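# Build a three-block arch with four table-mounted arms

## Task

Make an arch out of the three blocks. The two identical leaning blocks must each stand upright on one of their ends, that end lying flat on the table, and the two must tilt toward one another. The third block, the keystone, must sit centred between them on their slanted upper faces, touching both with no gap at either contact. All three blocks must lie along one line. Any number of the four arms may be used. The arch must stand by itself at the end, not because a robot is holding it. Finish by releasing every block and moving the arms away. Arm mounts on the tabletop (scene frame, metres; facing angle in degrees counter-clockwise from +x): arm1 x=+0.65 y=+0.00 z=+0.72 facing +180; arm2 x=+0.00 y=+0.65 z=+0.72 facing -90; arm3 x=-0.65 y=+0.00 z=+0.72 facing +0; arm4 x=+0.00 y=-0.65 z=+0.72 facing +90.

## Robot and tools

Robots: four identical i2rt Big YAM arms named arm1, arm2, arm3 and arm4, each mounted on the table edge and facing the centre (see the task for mount positions and headings). Each arm has six revolute joints, a two-finger gripper and a wrist camera. With joints 1 and 6 at 0 and the hand level and pointing forward, the camera rides on top of the hand and looks toward the fingertips. The hand reaches roughly 1.0 m from the joint1 axis. Joints move at different speeds, so the hand can swing along a wide curve between two postures.

Frame: a single scene frame, origin on the floor, +z up. The tabletop is about z=0.72. The hand point is midway between the fingertips; its z axis runs along the fingers and its y axis is the opening direction.

execute_actions(actions, cameras): actions is a list holding one action or none. An action is an object keyed by arm name; each arm maps to {"joints": {...}}. Inside joints, each key is a joint name with an absolute target, never an offset: joint1_rad to joint6_rad in radians, gripper_m in metres (fingertip separation). Any subset of arms and joints may be given. Ranges and done-tolerances: joint1_rad -2.879 to 2.879 (±0.045), rotates the arm about its base, positive counter-clockwise from above, 0 points along the base heading; joint2_rad 0 to 3.141 (±0.14), shoulder, 0 is the upper arm roughly level toward the back, larger raises it and brings it forward; joint3_rad 0 to 3.019 (±0.09), elbow, 0 fully folded, larger opens; joint4_rad -1.692 to 1.57 (±0.055), hand pitch, positive tips the fingers up; joint5_rad -1.57 to 1.57 (±0.03), hand sideways swing, positive toward the arm's right; joint6_rad -2.094 to 2.094 (±0.035), hand roll, positive clockwise viewed from behind the hand; gripper_m 0 to 0.093 (±0.003), grip force roughly 50 to 62 N per pad. All commanded motions start together and may finish at different moments. A joint or arm left out may still be driving toward an earlier target. An unknown key or out-of-range number makes the whole call rejected with nothing moving. cameras is a list from arm1_cam_wrist, arm2_cam_wrist, arm3_cam_wrist, arm4_cam_wrist, all; omitted, null or ["all"] gives every camera, [] gives none. An empty actions list only reports state and images.

wait(seconds): 0 to 10 s; commands nothing, the simulation continues, and it returns the same report as an empty action.

zoom_image(camera, region): a sharper crop of that camera's most recent full image; region is [x0, y0, x1, y1] in pixels from the top-left, at most 504 by 504.

read_manual(section): returns only the URDF licence texts ("licences"); no motion.

finished_scene(scene): closes the current scene, given its number, after the last command has been held; it cannot be reversed and reports success. Replying without any tool call also ends things.

Reading results: each result gives every arm's joint_positions, then images in the order of the pictures line. joint_status tells how each commanded motion ended: done, off_target (stopped short, may still push), contact_stop or time_out (target dropped, holds where it stopped, though a timed-out joint may keep a nearby target and keep pushing), not_followed (a built-in collision check withheld the arm's joint targets; the gripper part still runs; the withheld targets may be retried with later actions), limit_stop_at_motor_heat (heat shutdown; resend the target). A line 'joint command not followed' with a 'cause:' line explains a withheld command. on_its_own lists what the arm is doing without being commanded this call; 'held at' is the target being held, not the actual position. To relieve a pushing joint, command it to its reported position. Very small target changes may not move a joint. Loaded joints sag. If a call reports a stop, later motion calls in the same reply are skipped.

Cameras: calibration lines give pinhole+radial intrinsics K and distortion D for 896x504 images and T_world_to_cam (4x4, metres, scene frame to camera, OpenCV conventions) plus pos_world. Expect small errors (about 0.5 percent focal, 1.5 px principal point, 0.5 degrees and 2.5 mm pose), larger for wrist cameras because their pose is derived from joint readings. Results list cameras whose numbers changed.

Hazards: the arms do not stop on contact and can push hard. Pressing one robot hard against another ends the run; the self/inter-arm check may act too late and ignores fingers, gripper housings and wrist cameras, and no state line reports robot contact. Keep arms' workspaces apart. Do not knock or push blocks off the work area; that ends the scene. Avoid dropping, slamming or shoving blocks. Occasionally something nudges a loose block, so check it before finishing. Sustained holding or pushing heats motors: a MOTOR HOT line appears from 85 °C, and at 100 °C an OVER-TEMPERATURE FAULT makes that arm and gripper go limp and fall until cooled; some heat persists into the next scene. Fewer and shorter motions are better. The URDF gives link geometry; base_link is each arm's foot, hand is link pinch, gripper_m equals joint7 plus joint8.

Each tool is called after ">>>" in YAML: its name, and indented under it one key for each argument.

## Session

>>> execute_actions:
  actions: []

Scene clock: 0.00 s.
arm1.joint_positions: joint1_rad=-0.494 joint2_rad=+0.621 joint3_rad=+1.453 joint4_rad=-1.251 joint5_rad=+0.121 joint6_rad=-0.118 gripper_m=+0.094
arm1.joint_status: not commanded
arm1.hand: x=+0.4504 y=+0.1272 z=+1.3455 quat_wxyz=(-0.215, +0.818, -0.187, -0.499) (m; scene frame)
arm2.joint_positions: joint1_rad=-0.864 joint2_rad=+0.327 joint3_rad=+1.484 joint4_rad=-1.193 joint5_rad=+0.211 joint6_rad=-0.647 gripper_m=+0.094
arm2.joint_status: not commanded
arm2.hand: x=-0.0879 y=+0.6277 z=+1.4793 quat_wxyz=(+0.058, -0.607, -0.389, +0.691) (m; scene frame)
arm3.joint_positions: joint1_rad=-0.003 joint2_rad=+0.274 joint3_rad=+1.577 joint4_rad=-1.250 joint5_rad=+0.011 joint6_rad=-0.716 gripper_m=+0.094
arm3.joint_status: not commanded
arm3.hand: x=-0.6292 y=-0.0130 z=+1.4279 quat_wxyz=(-0.679, +0.230, -0.649, +0.255) (m; scene frame)
arm4.joint_positions: joint1_rad=+0.635 joint2_rad=+0.249 joint3_rad=+1.490 joint4_rad=-1.586 joint5_rad=-0.280 joint6_rad=+0.417 gripper_m=+0.095
arm4.joint_status: not commanded
arm4.hand: x=-0.0534 y=-0.6526 z=+1.3777 quat_wxyz=(-0.046, +0.673, -0.465, -0.574) (m; scene frame)
pictures: arm1_cam_wrist, arm2_cam_wrist, arm3_cam_wrist, arm4_cam_wrist
camera_calibration (this result's frames):
arm1_cam_wrist: T_world_to_cam=[[0.521451, 0.837549, 0.163095, -0.55886], [0.780811, -0.391279, -0.487069, 0.357792], [-0.344128, 0.381329, -0.858, 1.38479], [0, 0, 0, 1]] pos_world=[0.488596, 0.0800087, 1.45357]
arm2_cam_wrist: T_world_to_cam=[[-0.395463, 0.685203, 0.611643, -1.36612], [0.320084, 0.726995, -0.607474, 0.471572], [-0.860904, -0.0444562, -0.506822, 0.827169], [0, 0, 0, 1]] pos_world=[0.0209217, 0.63001, 1.54127]
arm3_cam_wrist: T_world_to_cam=[[-0.0465668, -0.760115, 0.648118, -0.963443], [-0.568333, -0.513412, -0.642966, 0.556444], [0.82148, -0.398288, -0.408091, 1.22208], [0, 0, 0, 1]] pos_world=[-0.732533, 0.0400983, 1.48092]
arm4_cam_wrist: T_world_to_cam=[[0.677978, 0.5672, -0.467579, 1.0493], [0.364504, -0.811787, -0.456222, 0.122213], [-0.638343, 0.138874, -0.757121, 1.22787], [0, 0, 0, 1]] pos_world=[0.0278482, -0.666473, 1.47603]
Images, in order (width x height): arm1_cam_wrist 896x504, arm2_cam_wrist 896x504, arm3_cam_wrist 896x504, arm4_cam_wrist 896x504.

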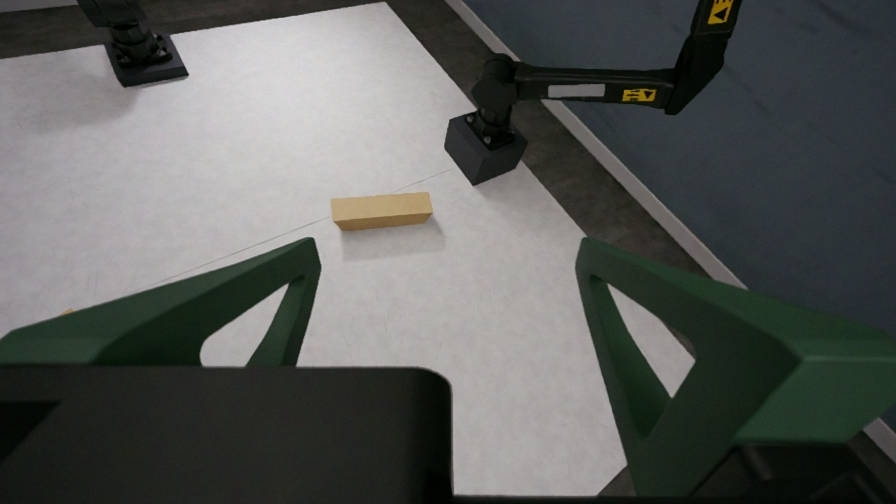

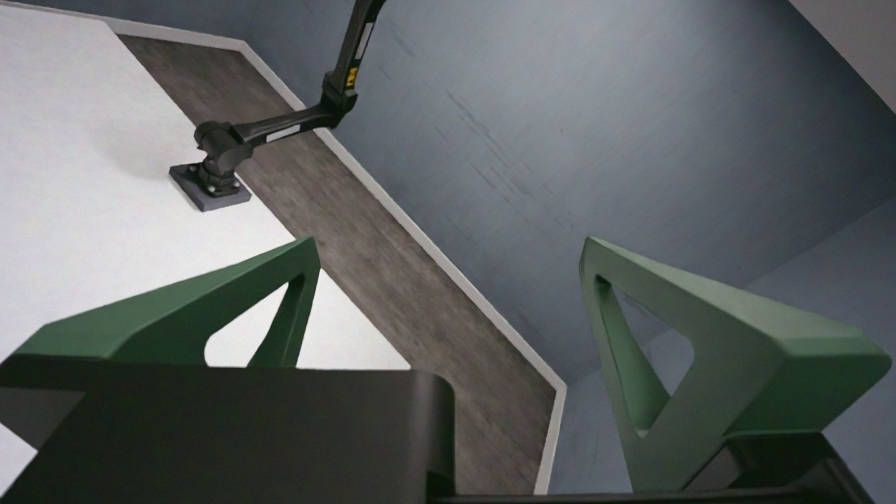

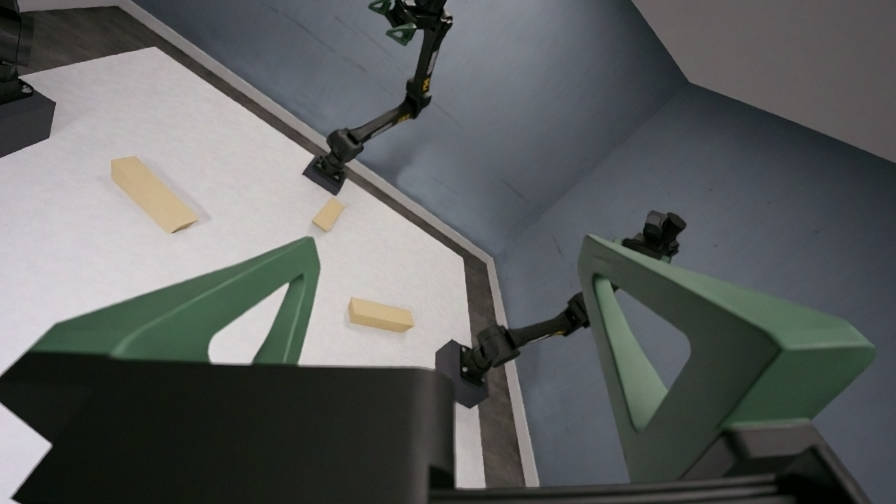

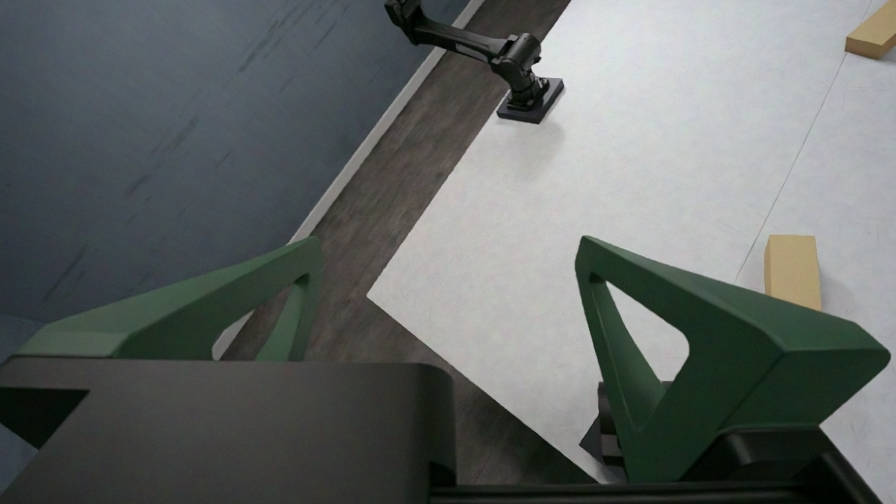

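>>> execute_actions:
  actions:
    - {"arm1":{"joints":{"joint1_rad":0,"joint2_rad":0.8,"joint3_rad":1.1,"joint4_rad":-1.45,"joint5_rad":0,"joint6_rad":0}},"arm2":{"joints":{"joint1_rad":0,"joint2_rad":0.8,"joint3_rad":1.1,"joint4_rad":-1.45,"joint5_rad":0,"joint6_rad":0}},"arm3":{"joints":{"joint1_rad":0,"joint2_rad":0.8,"joint3_rad":1.1,"joint4_rad":-1.45,"joint5_rad":0,"joint6_rad":0}},"arm4":{"joints":{"joint1_rad":0,"joint2_rad":0.8,"joint3_rad":1.1,"joint4_rad":-1.45,"joint5_rad":0,"joint6_rad":0}}}

Scene clock: 2.50 s.
arm1.joint_positions: joint1_rad=-0.004 joint2_rad=+0.796 joint3_rad=+1.088 joint4_rad=-1.434 joint5_rad=+0.001 joint6_rad=-0.016 gripper_m=+0.094
arm1.joint_status: all done
arm1.hand: x=+0.3754 y=+0.0003 z=+1.0907 quat_wxyz=(-0.005, +0.978, +0.006, -0.208) (m; scene frame)
arm2.joint_positions: joint1_rad=-0.003 joint2_rad=+0.792 joint3_rad=+1.079 joint4_rad=-1.444 joint5_rad=+0.003 joint6_rad=-0.009 gripper_m=+0.094
arm2.joint_status: all done
arm2.hand: x=-0.0056 y=+0.3823 z=+1.1528 quat_wxyz=(-0.144, -0.694, -0.691, +0.146) (m; scene frame)
arm3.joint_positions: joint1_rad=-0.003 joint2_rad=+0.799 joint3_rad=+1.069 joint4_rad=-1.436 joint5_rad=+0.002 joint6_rad=-0.015 gripper_m=+0.094
arm3.joint_status: all done
arm3.hand: x=-0.3803 y=-0.0074 z=+1.0735 quat_wxyz=(-0.201, +0.003, -0.980, -0.005) (m; scene frame)
arm4.joint_positions: joint1_rad=+0.009 joint2_rad=+0.808 joint3_rad=+1.084 joint4_rad=-1.453 joint5_rad=-0.002 joint6_rad=+0.013 gripper_m=+0.095
arm4.joint_status: all done
arm4.hand: x=+0.0093 y=-0.3762 z=+1.1319 quat_wxyz=(-0.137, +0.676, -0.712, -0.130) (m; scene frame)
pictures: arm1_cam_wrist, arm2_cam_wrist, arm3_cam_wrist, arm4_cam_wrist
camera_calibration (this result's frames):
arm1_cam_wrist: T_world_to_cam=[[-0.00795963, 0.999904, 0.0113535, -0.00768674], [0.978621, 0.00545573, 0.205599, -0.587303], [0.205517, 0.0127473, -0.978571, 1.11399], [0, 0, 0, 1]] pos_world=[0.345742, -0.00331015, 1.21095]
arm2_cam_wrist: T_world_to_cam=[[-0.999997, -0.00243394, -0.000281279, -0.000848139], [-0.00243441, 0.974021, 0.226444, -0.632337], [-0.00027718, 0.226444, -0.974024, 1.16145], [0, 0, 0, 1]] pos_world=[-0.00206557, 0.352903, 1.27447]
arm3_cam_wrist: T_world_to_cam=[[0.0128383, -0.999901, -0.00580185, 0.00496362], [-0.973777, -0.0138205, 0.227086, -0.61158], [-0.227144, 0.0027343, -0.973857, 1.08676], [0, 0, 0, 1]] pos_world=[-0.348754, -0.00646075, 1.19726]
arm4_cam_wrist: T_world_to_cam=[[0.998939, -0.0460441, 0.000411187, -0.0282447], [-0.0446209, -0.965781, 0.255492, -0.648164], [-0.0113668, -0.255239, -0.966811, 1.12663], [0, 0, 0, 1]] pos_world=[0.0120993, -0.339725, 1.25485]
Images, in order (width x height): arm1_cam_wrist 896x504, arm2_cam_wrist 896x504, arm3_cam_wrist 896x504, arm4_cam_wrist 896x504.

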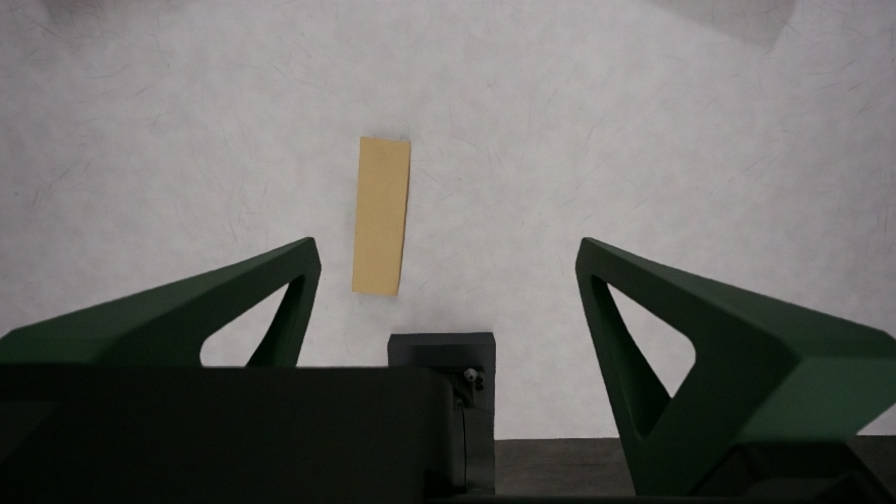

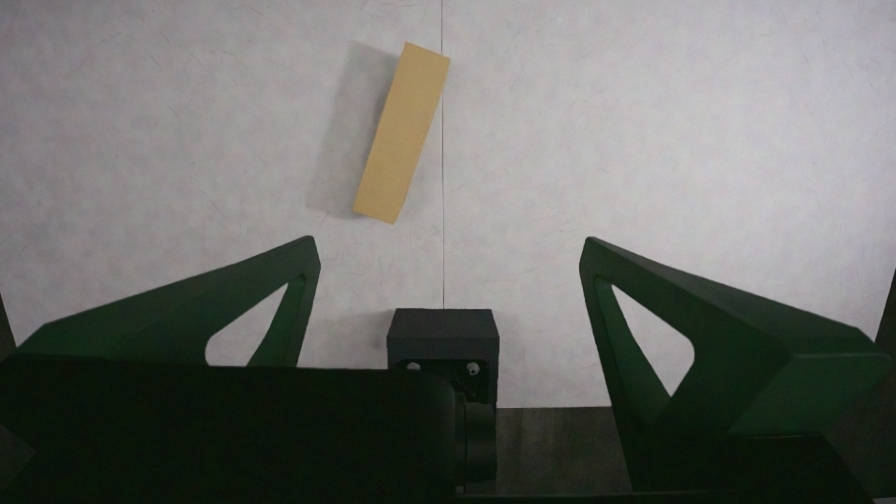

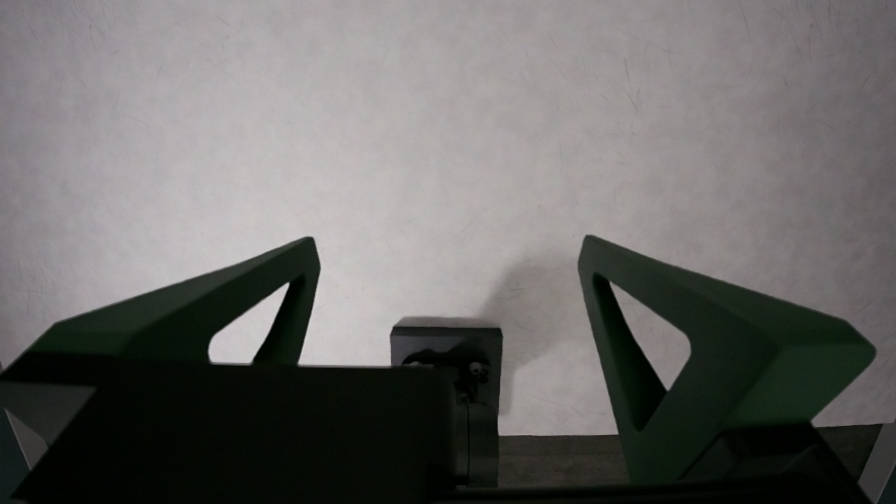

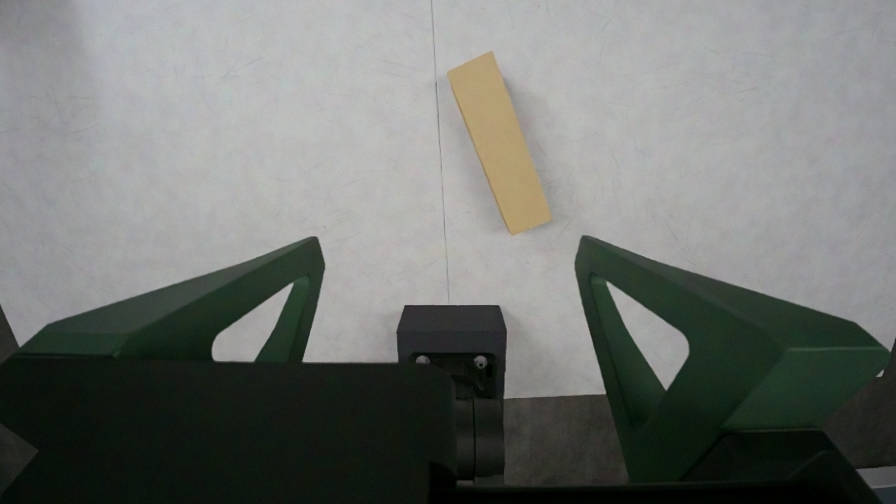

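>>> zoom_image:
  camera: "arm1_cam_wrist"
  region: [280,100,520,320]

>>> zoom_image:
  camera: "arm2_cam_wrist"
  region: [280,20,520,240]

>>> zoom_image:
  camera: "arm4_cam_wrist"
  region: [400,30,640,250]

Region (280, 100, 520, 320) of arm1_cam_wrist's 896x504 image, scaled by 2.100, with more detail than that image has; it fills the top 462 rows of this view, and the rest is white.

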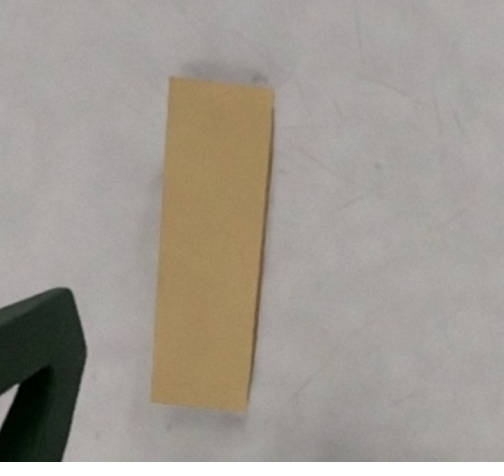

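Region (280, 20, 520, 240) of arm2_cam_wrist's 896x504 image, scaled by 2.100, with more detail than that image has; it fills the top 462 rows of this view, and the rest is white.

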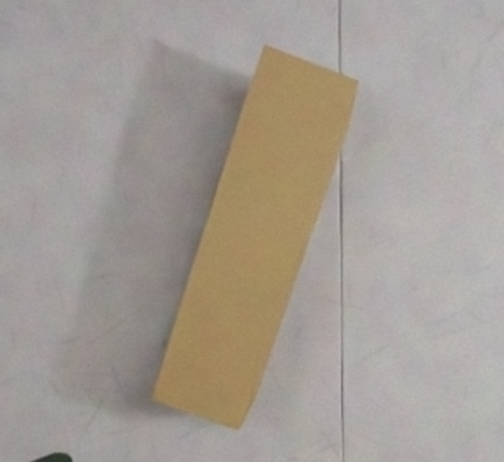

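Region (400, 30, 640, 250) of arm4_cam_wrist's 896x504 image, scaled by 2.100, with more detail than that image has; it fills the top 462 rows of this view, and the rest is white.

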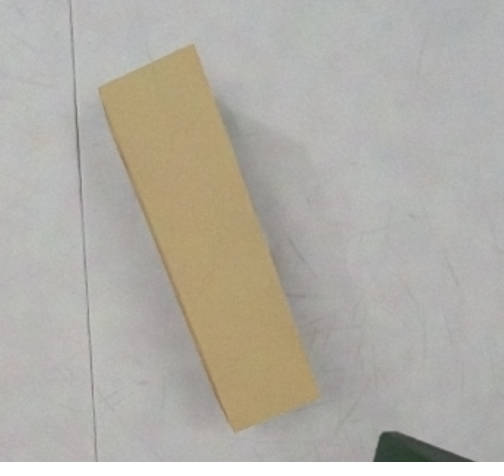

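>>> execute_actions:
  actions:
    - {"arm1":{"joints":{"joint4_rad":0.2}},"arm2":{"joints":{"joint4_rad":0.2}},"arm3":{"joints":{"joint4_rad":0.2}},"arm4":{"joints":{"joint4_rad":0.2}}}
  cameras: []

>>> execute_actions:
  actions:
    - {"arm1":{"joints":{"joint2_rad":0.6,"joint3_rad":0.2}},"arm2":{"joints":{"joint2_rad":0.6,"joint3_rad":0.1}},"arm3":{"joints":{"joint2_rad":0.6,"joint3_rad":0.2}},"arm4":{"joints":{"joint2_rad":0.6,"joint3_rad":0.1}}}

Scene clock: 6.83 s.
arm1.joint_positions: joint1_rad=-0.004 joint2_rad=+0.796 joint3_rad=+1.088 joint4_rad=+0.173 joint5_rad=+0.001 joint6_rad=-0.016 gripper_m=+0.094
arm1.joint_status: all done
arm1.hand: x=+0.2546 y=-0.0006 z=+1.4233 quat_wxyz=(-0.010, +0.529, +0.005, -0.848) (m; scene frame)
arm2.joint_positions: joint1_rad=-0.003 joint2_rad=+0.794 joint3_rad=+1.079 joint4_rad=+0.184 joint5_rad=+0.003 joint6_rad=-0.009 gripper_m=+0.094
arm2.joint_status: all done
arm2.hand: x=-0.0085 y=+0.2604 z=+1.4884 quat_wxyz=(-0.596, -0.373, -0.368, +0.608) (m; scene frame)
arm3.joint_positions: joint1_rad=-0.003 joint2_rad=+0.799 joint3_rad=+1.069 joint4_rad=+0.173 joint5_rad=+0.002 joint6_rad=-0.014 gripper_m=+0.094
arm3.joint_status: all done
arm3.hand: x=-0.2545 y=-0.0132 z=+1.4047 quat_wxyz=(-0.845, -0.005, -0.535, +0.005) (m; scene frame)
arm4.joint_positions: joint1_rad=+0.009 joint2_rad=+0.808 joint3_rad=+1.084 joint4_rad=+0.185 joint5_rad=-0.002 joint6_rad=+0.013 gripper_m=+0.095
arm4.joint_status: all done
arm4.hand: x=+0.0125 y=-0.2452 z=+1.4663 quat_wxyz=(-0.607, +0.369, -0.385, -0.589) (m; scene frame)
pictures: none
No camera images: the call's "cameras" was empty. Leave "cameras" out to get every camera's image.

Scene clock: 8.43 s.
arm1.joint_positions: joint1_rad=-0.004 joint2_rad=+0.608 joint3_rad=+0.203 joint4_rad=+0.192 joint5_rad=+0.001 joint6_rad=-0.016 gripper_m=+0.094
arm1.joint_status: all done
arm1.hand: x=+0.3090 y=+0.0012 z=+0.9550 quat_wxyz=(-0.008, +0.781, +0.006, -0.624) (m; scene frame)
arm2.joint_positions: joint1_rad=-0.003 joint2_rad=+0.609 joint3_rad=+0.101 joint4_rad=+0.192 joint5_rad=+0.003 joint6_rad=-0.009 gripper_m=+0.094
arm2.joint_status: all done
arm2.hand: x=-0.0054 y=+0.3342 z=+0.9629 quat_wxyz=(-0.411, -0.575, -0.570, +0.419) (m; scene frame)
arm3.joint_positions: joint1_rad=-0.003 joint2_rad=+0.610 joint3_rad=+0.190 joint4_rad=+0.192 joint5_rad=+0.002 joint6_rad=-0.014 gripper_m=+0.094
arm3.joint_status: all done
arm3.hand: x=-0.3131 y=-0.0057 z=+0.9399 quat_wxyz=(-0.622, -0.002, -0.783, +0.001) (m; scene frame)
arm4.joint_positions: joint1_rad=+0.009 joint2_rad=+0.607 joint3_rad=+0.102 joint4_rad=+0.194 joint5_rad=-0.002 joint6_rad=+0.013 gripper_m=+0.095
arm4.joint_status: all done
arm4.hand: x=+0.0121 y=-0.3322 z=+0.9453 quat_wxyz=(-0.419, +0.561, -0.588, -0.405) (m; scene frame)
pictures: arm1_cam_wrist, arm2_cam_wrist, arm3_cam_wrist, arm4_cam_wrist
camera_calibration (this result's frames):
arm1_cam_wrist: T_world_to_cam=[[0.00253548, 0.999827, 0.0184492, -0.0175851], [0.750593, 0.0102878, -0.660685, 0.403314], [-0.66076, 0.015523, -0.750437, 1.04469], [0, 0, 0, 1]] pos_world=[0.387612, -0.00278388, 1.05076]
arm2_cam_wrist: T_world_to_cam=[[-0.999946, 0.00540163, 0.00890949, -0.0122858], [-0.000712081, 0.817686, -0.575665, 0.282134], [-0.0103947, -0.57564, -0.817637, 1.10481], [0, 0, 0, 1]] pos_world=[-0.000599994, 0.405344, 1.06586]
arm3_cam_wrist: T_world_to_cam=[[-0.00270585, -0.999987, 0.00438309, -0.00942229], [-0.759161, -0.000798797, -0.650902, 0.376727], [0.650897, -0.00508871, -0.759149, 1.04504], [0, 0, 0, 1]] pos_world=[-0.394243, -0.00380333, 1.0386]
arm4_cam_wrist: T_world_to_cam=[[0.999209, -0.0396798, -0.00243836, -0.0241834], [-0.0339695, -0.820334, -0.570875, 0.271541], [0.0206519, 0.570507, -0.821033, 1.09362], [0, 0, 0, 1]] pos_world=[0.010803, -0.402123, 1.05285]
Images, in order (width x height): arm1_cam_wrist 896x504, arm2_cam_wrist 896x504, arm3_cam_wrist 896x504, arm4_cam_wrist 896x504.

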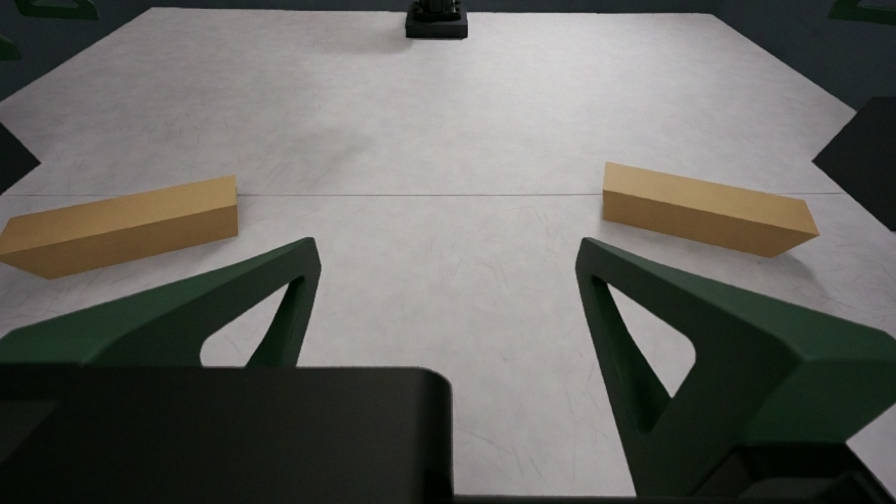

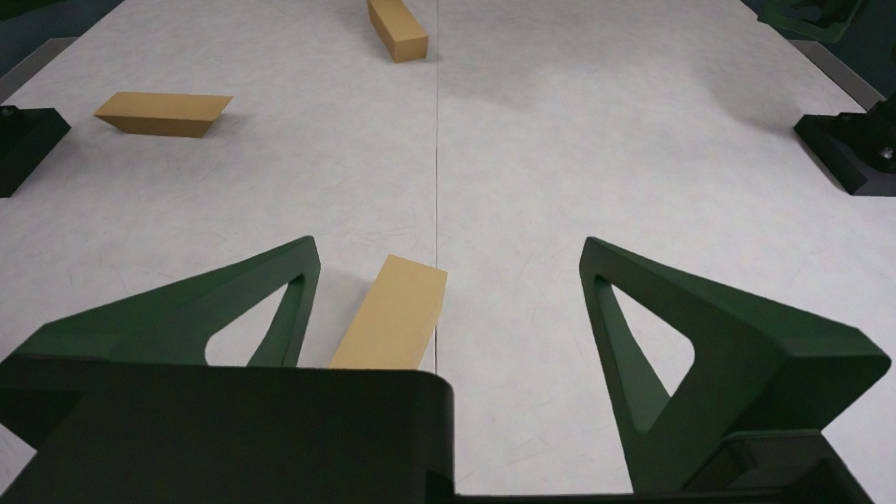

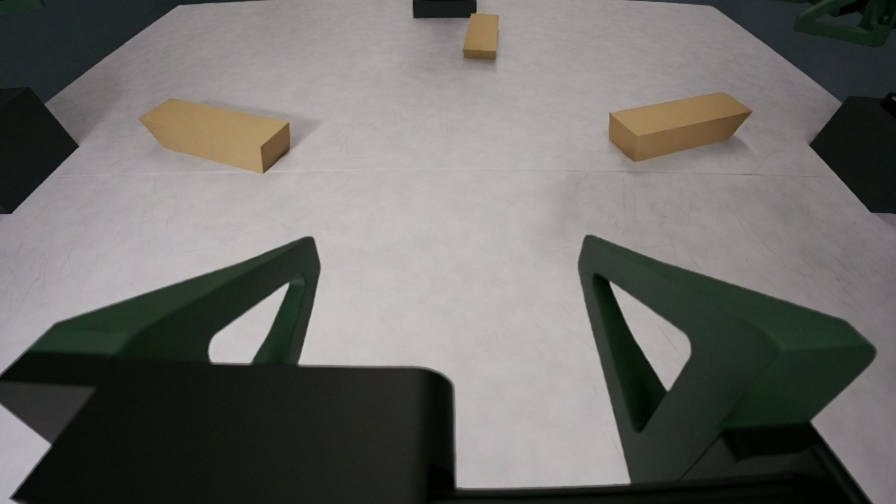

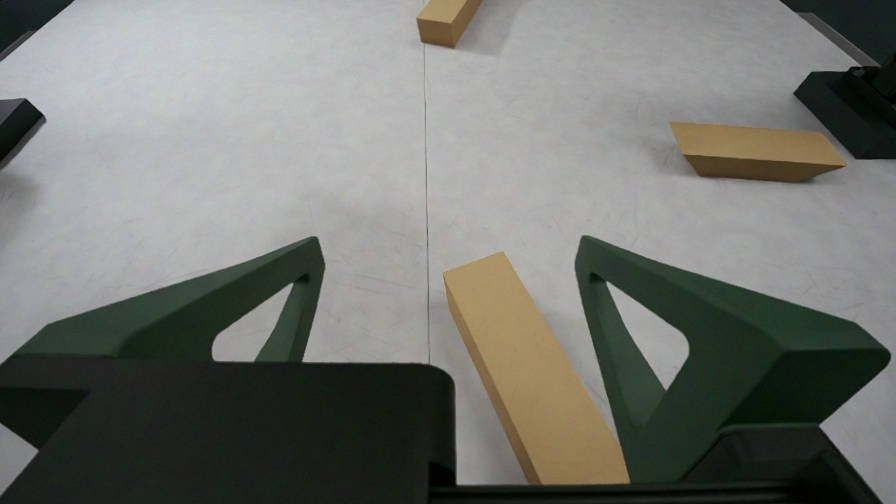

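>>> execute_actions:
  actions:
    - {"arm1":{"joints":{"joint1_rad":0.318,"joint2_rad":0.9,"joint3_rad":0.66,"joint4_rad":-1.024,"joint6_rad":0.41}},"arm2":{"joints":{"joint1_rad":0.2,"joint2_rad":1.1,"joint3_rad":0.75,"joint4_rad":-0.788,"joint6_rad":0.54}},"arm4":{"joints":{"joint1_rad":-0.208,"joint2_rad":1.1,"joint3_rad":0.77,"joint4_rad":-0.841,"joint6_rad":-0.57}},"arm3":{"joints":{"gripper_m":0,"joint3_rad":0.089,"joint4_rad":0.45}}}
  cameras: []

>>> execute_actions:
  actions:
    - {"arm1":{"joints":{"joint2_rad":1.17,"joint3_rad":0.64}},"arm2":{"joints":{"joint2_rad":1.5,"joint3_rad":0.73}},"arm4":{"joints":{"joint2_rad":1.47,"joint3_rad":0.755}}}

Scene clock: 15.63 s.
arm1.joint_positions: joint1_rad=+0.315 joint2_rad=+0.897 joint3_rad=+0.623 joint4_rad=-1.005 joint5_rad=+0.000 joint6_rad=+0.394 gripper_m=+0.094
arm1.joint_status: all done
arm1.hand: x=+0.3875 y=-0.0858 z=+0.8854 quat_wxyz=(+0.048, +0.989, -0.039, -0.132) (m; scene frame)
arm2.joint_positions: joint1_rad=+0.199 joint2_rad=+1.093 joint3_rad=+0.694 joint4_rad=-0.780 joint5_rad=+0.003 joint6_rad=+0.531 gripper_m=+0.094
arm2.joint_status: all done
arm2.hand: x=+0.0651 y=+0.3043 z=+0.9443 quat_wxyz=(-0.177, -0.802, -0.565, +0.080) (m; scene frame)
arm3.joint_positions: joint1_rad=-0.003 joint2_rad=+0.608 joint3_rad=+0.075 joint4_rad=+0.421 joint5_rad=+0.002 joint6_rad=-0.013 gripper_m=+0.000
arm3.joint_status: all done
arm3.hand: x=-0.3286 y=-0.0054 z=+0.9290 quat_wxyz=(-0.666, -0.003, -0.746, +0.001) (m; scene frame)
arm4.joint_positions: joint1_rad=-0.200 joint2_rad=+1.088 joint3_rad=+0.714 joint4_rad=-0.834 joint5_rad=-0.001 joint6_rad=-0.557 gripper_m=+0.095
arm4.joint_status: all done
arm4.hand: x=+0.0853 y=-0.3118 z=+0.9314 quat_wxyz=(-0.163, +0.796, -0.580, -0.062) (m; scene frame)
pictures: none
No camera images: the call's "cameras" was empty. Leave "cameras" out to get every camera's image.

Scene clock: 16.80 s.
arm1.joint_positions: joint1_rad=+0.315 joint2_rad=+1.173 joint3_rad=+0.623 joint4_rad=-1.006 joint5_rad=+0.000 joint6_rad=+0.394 gripper_m=+0.094
arm1.joint_status: all done
arm1.hand: x=+0.3976 y=-0.0824 z=+0.8159 quat_wxyz=(+0.000, +0.999, -0.040, -0.002) (m; scene frame)
arm2.joint_positions: joint1_rad=+0.199 joint2_rad=+1.506 joint3_rad=+0.694 joint4_rad=-0.781 joint5_rad=+0.003 joint6_rad=+0.531 gripper_m=+0.094
arm2.joint_status: all done
arm2.hand: x=+0.0597 y=+0.3353 z=+0.8119 quat_wxyz=(+0.010, -0.817, -0.576, -0.005) (m; scene frame)
arm3.joint_positions: joint1_rad=-0.003 joint2_rad=+0.608 joint3_rad=+0.075 joint4_rad=+0.421 joint5_rad=+0.002 joint6_rad=-0.013 gripper_m=+0.000
arm3.joint_status: not commanded
arm3.hand: x=-0.3286 y=-0.0054 z=+0.9290 quat_wxyz=(-0.666, -0.003, -0.746, +0.001) (m; scene frame)
arm4.joint_positions: joint1_rad=-0.200 joint2_rad=+1.468 joint3_rad=+0.715 joint4_rad=-0.834 joint5_rad=-0.001 joint6_rad=-0.557 gripper_m=+0.095
arm4.joint_status: all done
arm4.hand: x=+0.0800 y=-0.3370 z=+0.8105 quat_wxyz=(+0.013, +0.807, -0.590, +0.009) (m; scene frame)
pictures: arm1_cam_wrist, arm2_cam_wrist, arm3_cam_wrist, arm4_cam_wrist
camera_calibration (this result's frames):
arm1_cam_wrist: T_world_to_cam=[[0.0813835, 0.996683, 0.000479377, 0.0513983], [0.809841, -0.0664074, 0.582878, -0.798724], [0.580976, -0.0470485, -0.812559, 0.551904], [0, 0, 0, 1]] pos_world=[0.322013, -0.0783028, 0.913989]
arm2_cam_wrist: T_world_to_cam=[[-0.943971, 0.329989, 0.00507292, -0.0548919], [0.263261, 0.743642, 0.614565, -0.762947], [0.199027, 0.581467, -0.78885, 0.55881], [0, 0, 0, 1]] pos_world=[0.0378198, 0.260544, 0.909976]
arm3_cam_wrist: T_world_to_cam=[[-0.00506214, -0.999978, 0.00420875, -0.009771], [-0.679038, 0.000347732, -0.734103, 0.461448], [0.734086, -0.00657403, -0.679025, 0.999694], [0, 0, 0, 1]] pos_world=[-0.42057, -0.00335923, 1.01761]
arm4_cam_wrist: T_world_to_cam=[[0.951147, 0.308549, -0.0108255, 0.0354228], [0.248785, -0.745206, 0.618687, -0.768524], [0.182828, -0.591155, -0.785563, 0.551122], [0, 0, 0, 1]] pos_world=[0.0567438, -0.25784, 0.908801]
Images, in order (width x height): arm1_cam_wrist 896x504, arm2_cam_wrist 896x504, arm3_cam_wrist 896x504, arm4_cam_wrist 896x504.

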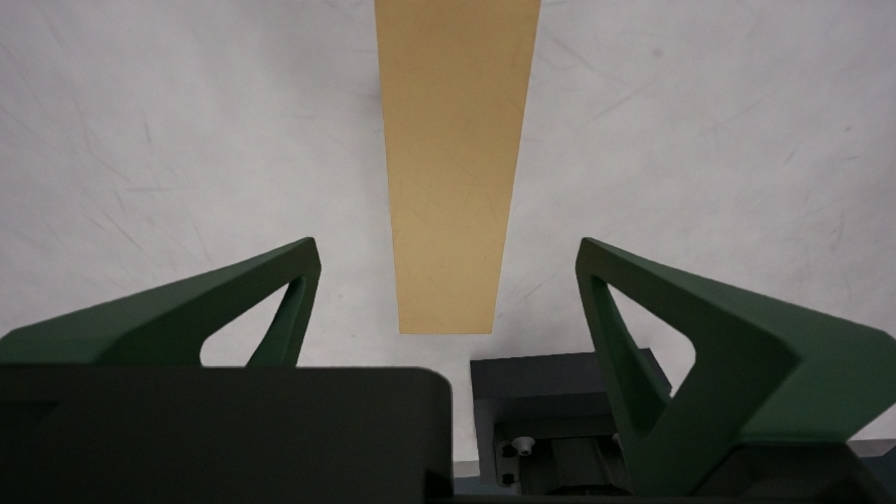

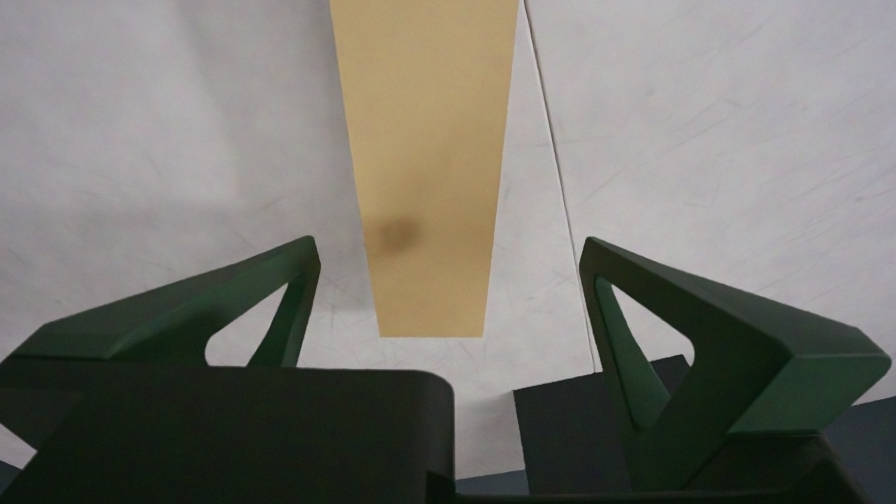

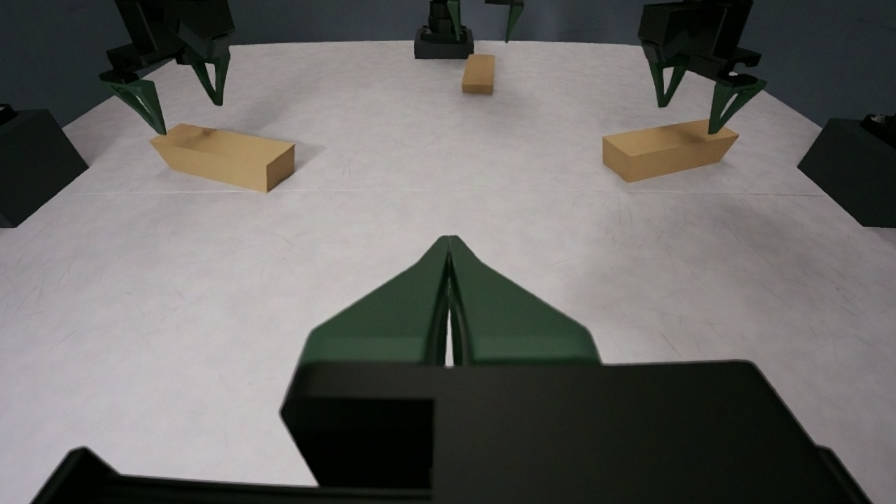

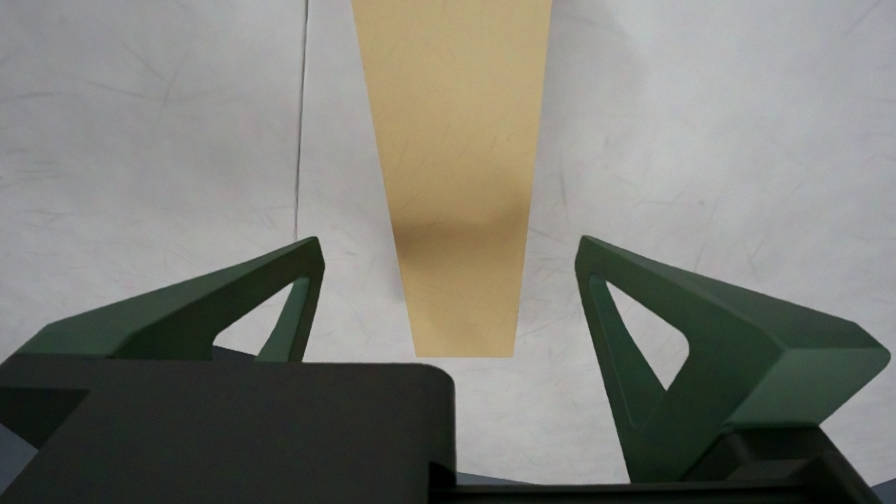

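>>> execute_actions:
  actions:
    - {"arm1":{"joints":{"joint2_rad":1.365,"joint3_rad":0.535,"joint4_rad":-0.7}},"arm2":{"joints":{"joint2_rad":1.715,"joint4_rad":-0.51}},"arm4":{"joints":{"joint2_rad":1.68,"joint3_rad":0.705,"joint4_rad":-0.56}}}
  cameras: ["arm3_cam_wrist"]

>>> execute_actions:
  actions:
    - {"arm1":{"joints":{"gripper_m":0.04}},"arm2":{"joints":{"gripper_m":0.04}},"arm4":{"joints":{"gripper_m":0.04}}}
  cameras: ["arm3_cam_wrist"]

Scene clock: 18.60 s.
arm1.joint_positions: joint1_rad=+0.315 joint2_rad=+1.371 joint3_rad=+0.531 joint4_rad=-0.719 joint5_rad=+0.000 joint6_rad=+0.394 gripper_m=+0.094
arm1.joint_status: all done
arm1.hand: x=+0.3941 y=-0.0834 z=+0.7405 quat_wxyz=(+0.000, +0.999, -0.040, -0.001) (m; scene frame)
arm2.joint_positions: joint1_rad=+0.199 joint2_rad=+1.725 joint3_rad=+0.697 joint4_rad=-0.519 joint5_rad=+0.003 joint6_rad=+0.531 gripper_m=+0.094
arm2.joint_status: all done
arm2.hand: x=+0.0652 y=+0.3083 z=+0.7434 quat_wxyz=(-0.011, -0.817, -0.576, +0.004) (m; scene frame)
arm3.joint_positions: joint1_rad=-0.003 joint2_rad=+0.608 joint3_rad=+0.075 joint4_rad=+0.421 joint5_rad=+0.002 joint6_rad=-0.013 gripper_m=+0.000
arm3.joint_status: not commanded
arm3.hand: x=-0.3286 y=-0.0054 z=+0.9290 quat_wxyz=(-0.666, -0.003, -0.746, +0.001) (m; scene frame)
arm4.joint_positions: joint1_rad=-0.200 joint2_rad=+1.680 joint3_rad=+0.709 joint4_rad=-0.569 joint5_rad=-0.001 joint6_rad=-0.557 gripper_m=+0.095
arm4.joint_status: all done
arm4.hand: x=+0.0874 y=-0.3102 z=+0.7415 quat_wxyz=(-0.009, +0.808, -0.590, +0.000) (m; scene frame)
pictures: arm3_cam_wrist
camera_calibration (this result's frames):
arm3_cam_wrist: T_world_to_cam=[[-0.00506214, -0.999978, 0.00420875, -0.009771], [-0.679038, 0.000347732, -0.734103, 0.461448], [0.734086, -0.00657403, -0.679025, 0.999694], [0, 0, 0, 1]] pos_world=[-0.42057, -0.00335923, 1.01761]
Images, in order (width x height): arm3_cam_wrist 896x504.

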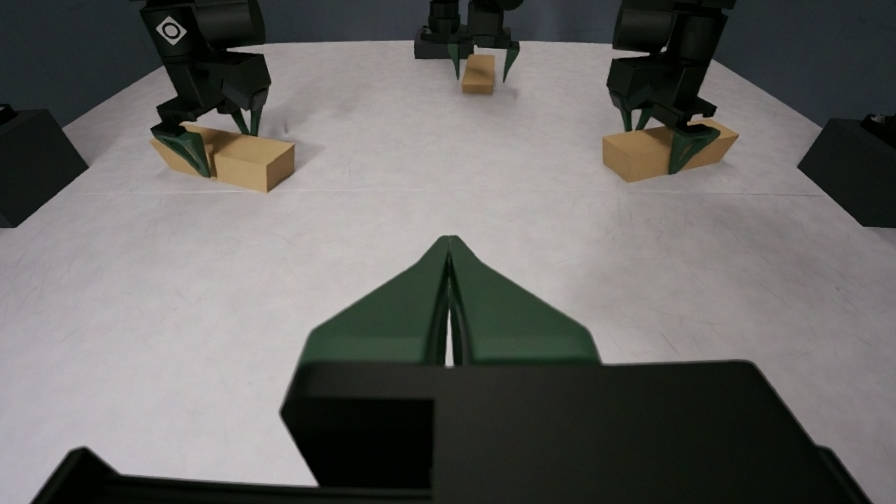

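Scene clock: 19.20 s.
arm1.joint_positions: joint1_rad=+0.315 joint2_rad=+1.371 joint3_rad=+0.531 joint4_rad=-0.718 joint5_rad=+0.001 joint6_rad=+0.396 gripper_m=+0.060
arm1.joint_status: gripper_m off_target (ended at +0.060, target +0.040)
arm1.hand: x=+0.3938 y=-0.0835 z=+0.7405 quat_wxyz=(-0.001, +0.999, -0.040, -0.002) (m; scene frame)
arm2.joint_positions: joint1_rad=+0.198 joint2_rad=+1.725 joint3_rad=+0.697 joint4_rad=-0.518 joint5_rad=+0.003 joint6_rad=+0.534 gripper_m=+0.059
arm2.joint_status: gripper_m off_target (ended at +0.059, target +0.040)
arm2.hand: x=+0.0651 y=+0.3079 z=+0.7434 quat_wxyz=(-0.011, -0.818, -0.575, +0.005) (m; scene frame)
arm3.joint_positions: joint1_rad=-0.003 joint2_rad=+0.608 joint3_rad=+0.075 joint4_rad=+0.421 joint5_rad=+0.002 joint6_rad=-0.013 gripper_m=+0.000
arm3.joint_status: not commanded
arm3.hand: x=-0.3286 y=-0.0054 z=+0.9290 quat_wxyz=(-0.666, -0.003, -0.746, +0.001) (m; scene frame)
arm4.joint_positions: joint1_rad=-0.200 joint2_rad=+1.680 joint3_rad=+0.709 joint4_rad=-0.567 joint5_rad=-0.002 joint6_rad=-0.559 gripper_m=+0.059
arm4.joint_status: gripper_m off_target (ended at +0.059, target +0.040)
arm4.hand: x=+0.0873 y=-0.3099 z=+0.7415 quat_wxyz=(-0.010, +0.808, -0.589, +0.000) (m; scene frame)
pictures: arm3_cam_wrist
camera_calibration (this result's frames):
arm3_cam_wrist: T_world_to_cam=[[-0.00506214, -0.999978, 0.00420875, -0.009771], [-0.679038, 0.000347732, -0.734103, 0.461448], [0.734086, -0.00657403, -0.679025, 0.999694], [0, 0, 0, 1]] pos_world=[-0.42057, -0.00335923, 1.01761]
Images, in order (width x height): arm3_cam_wrist 896x504.

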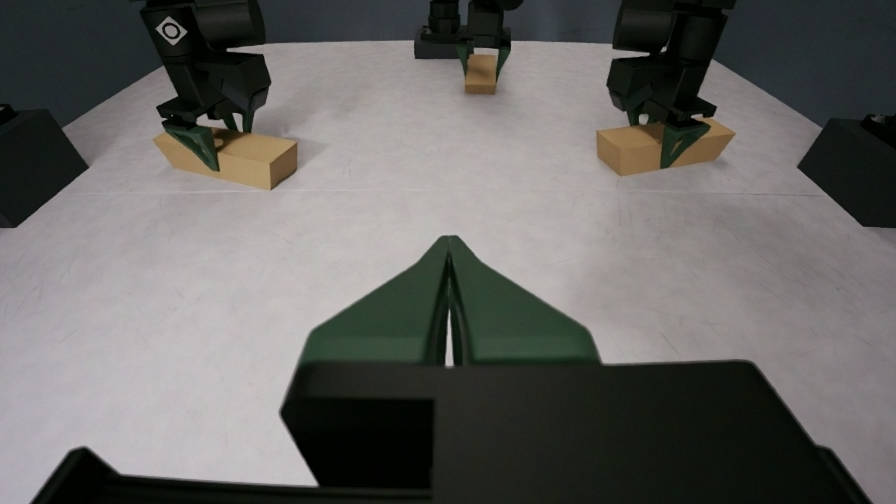

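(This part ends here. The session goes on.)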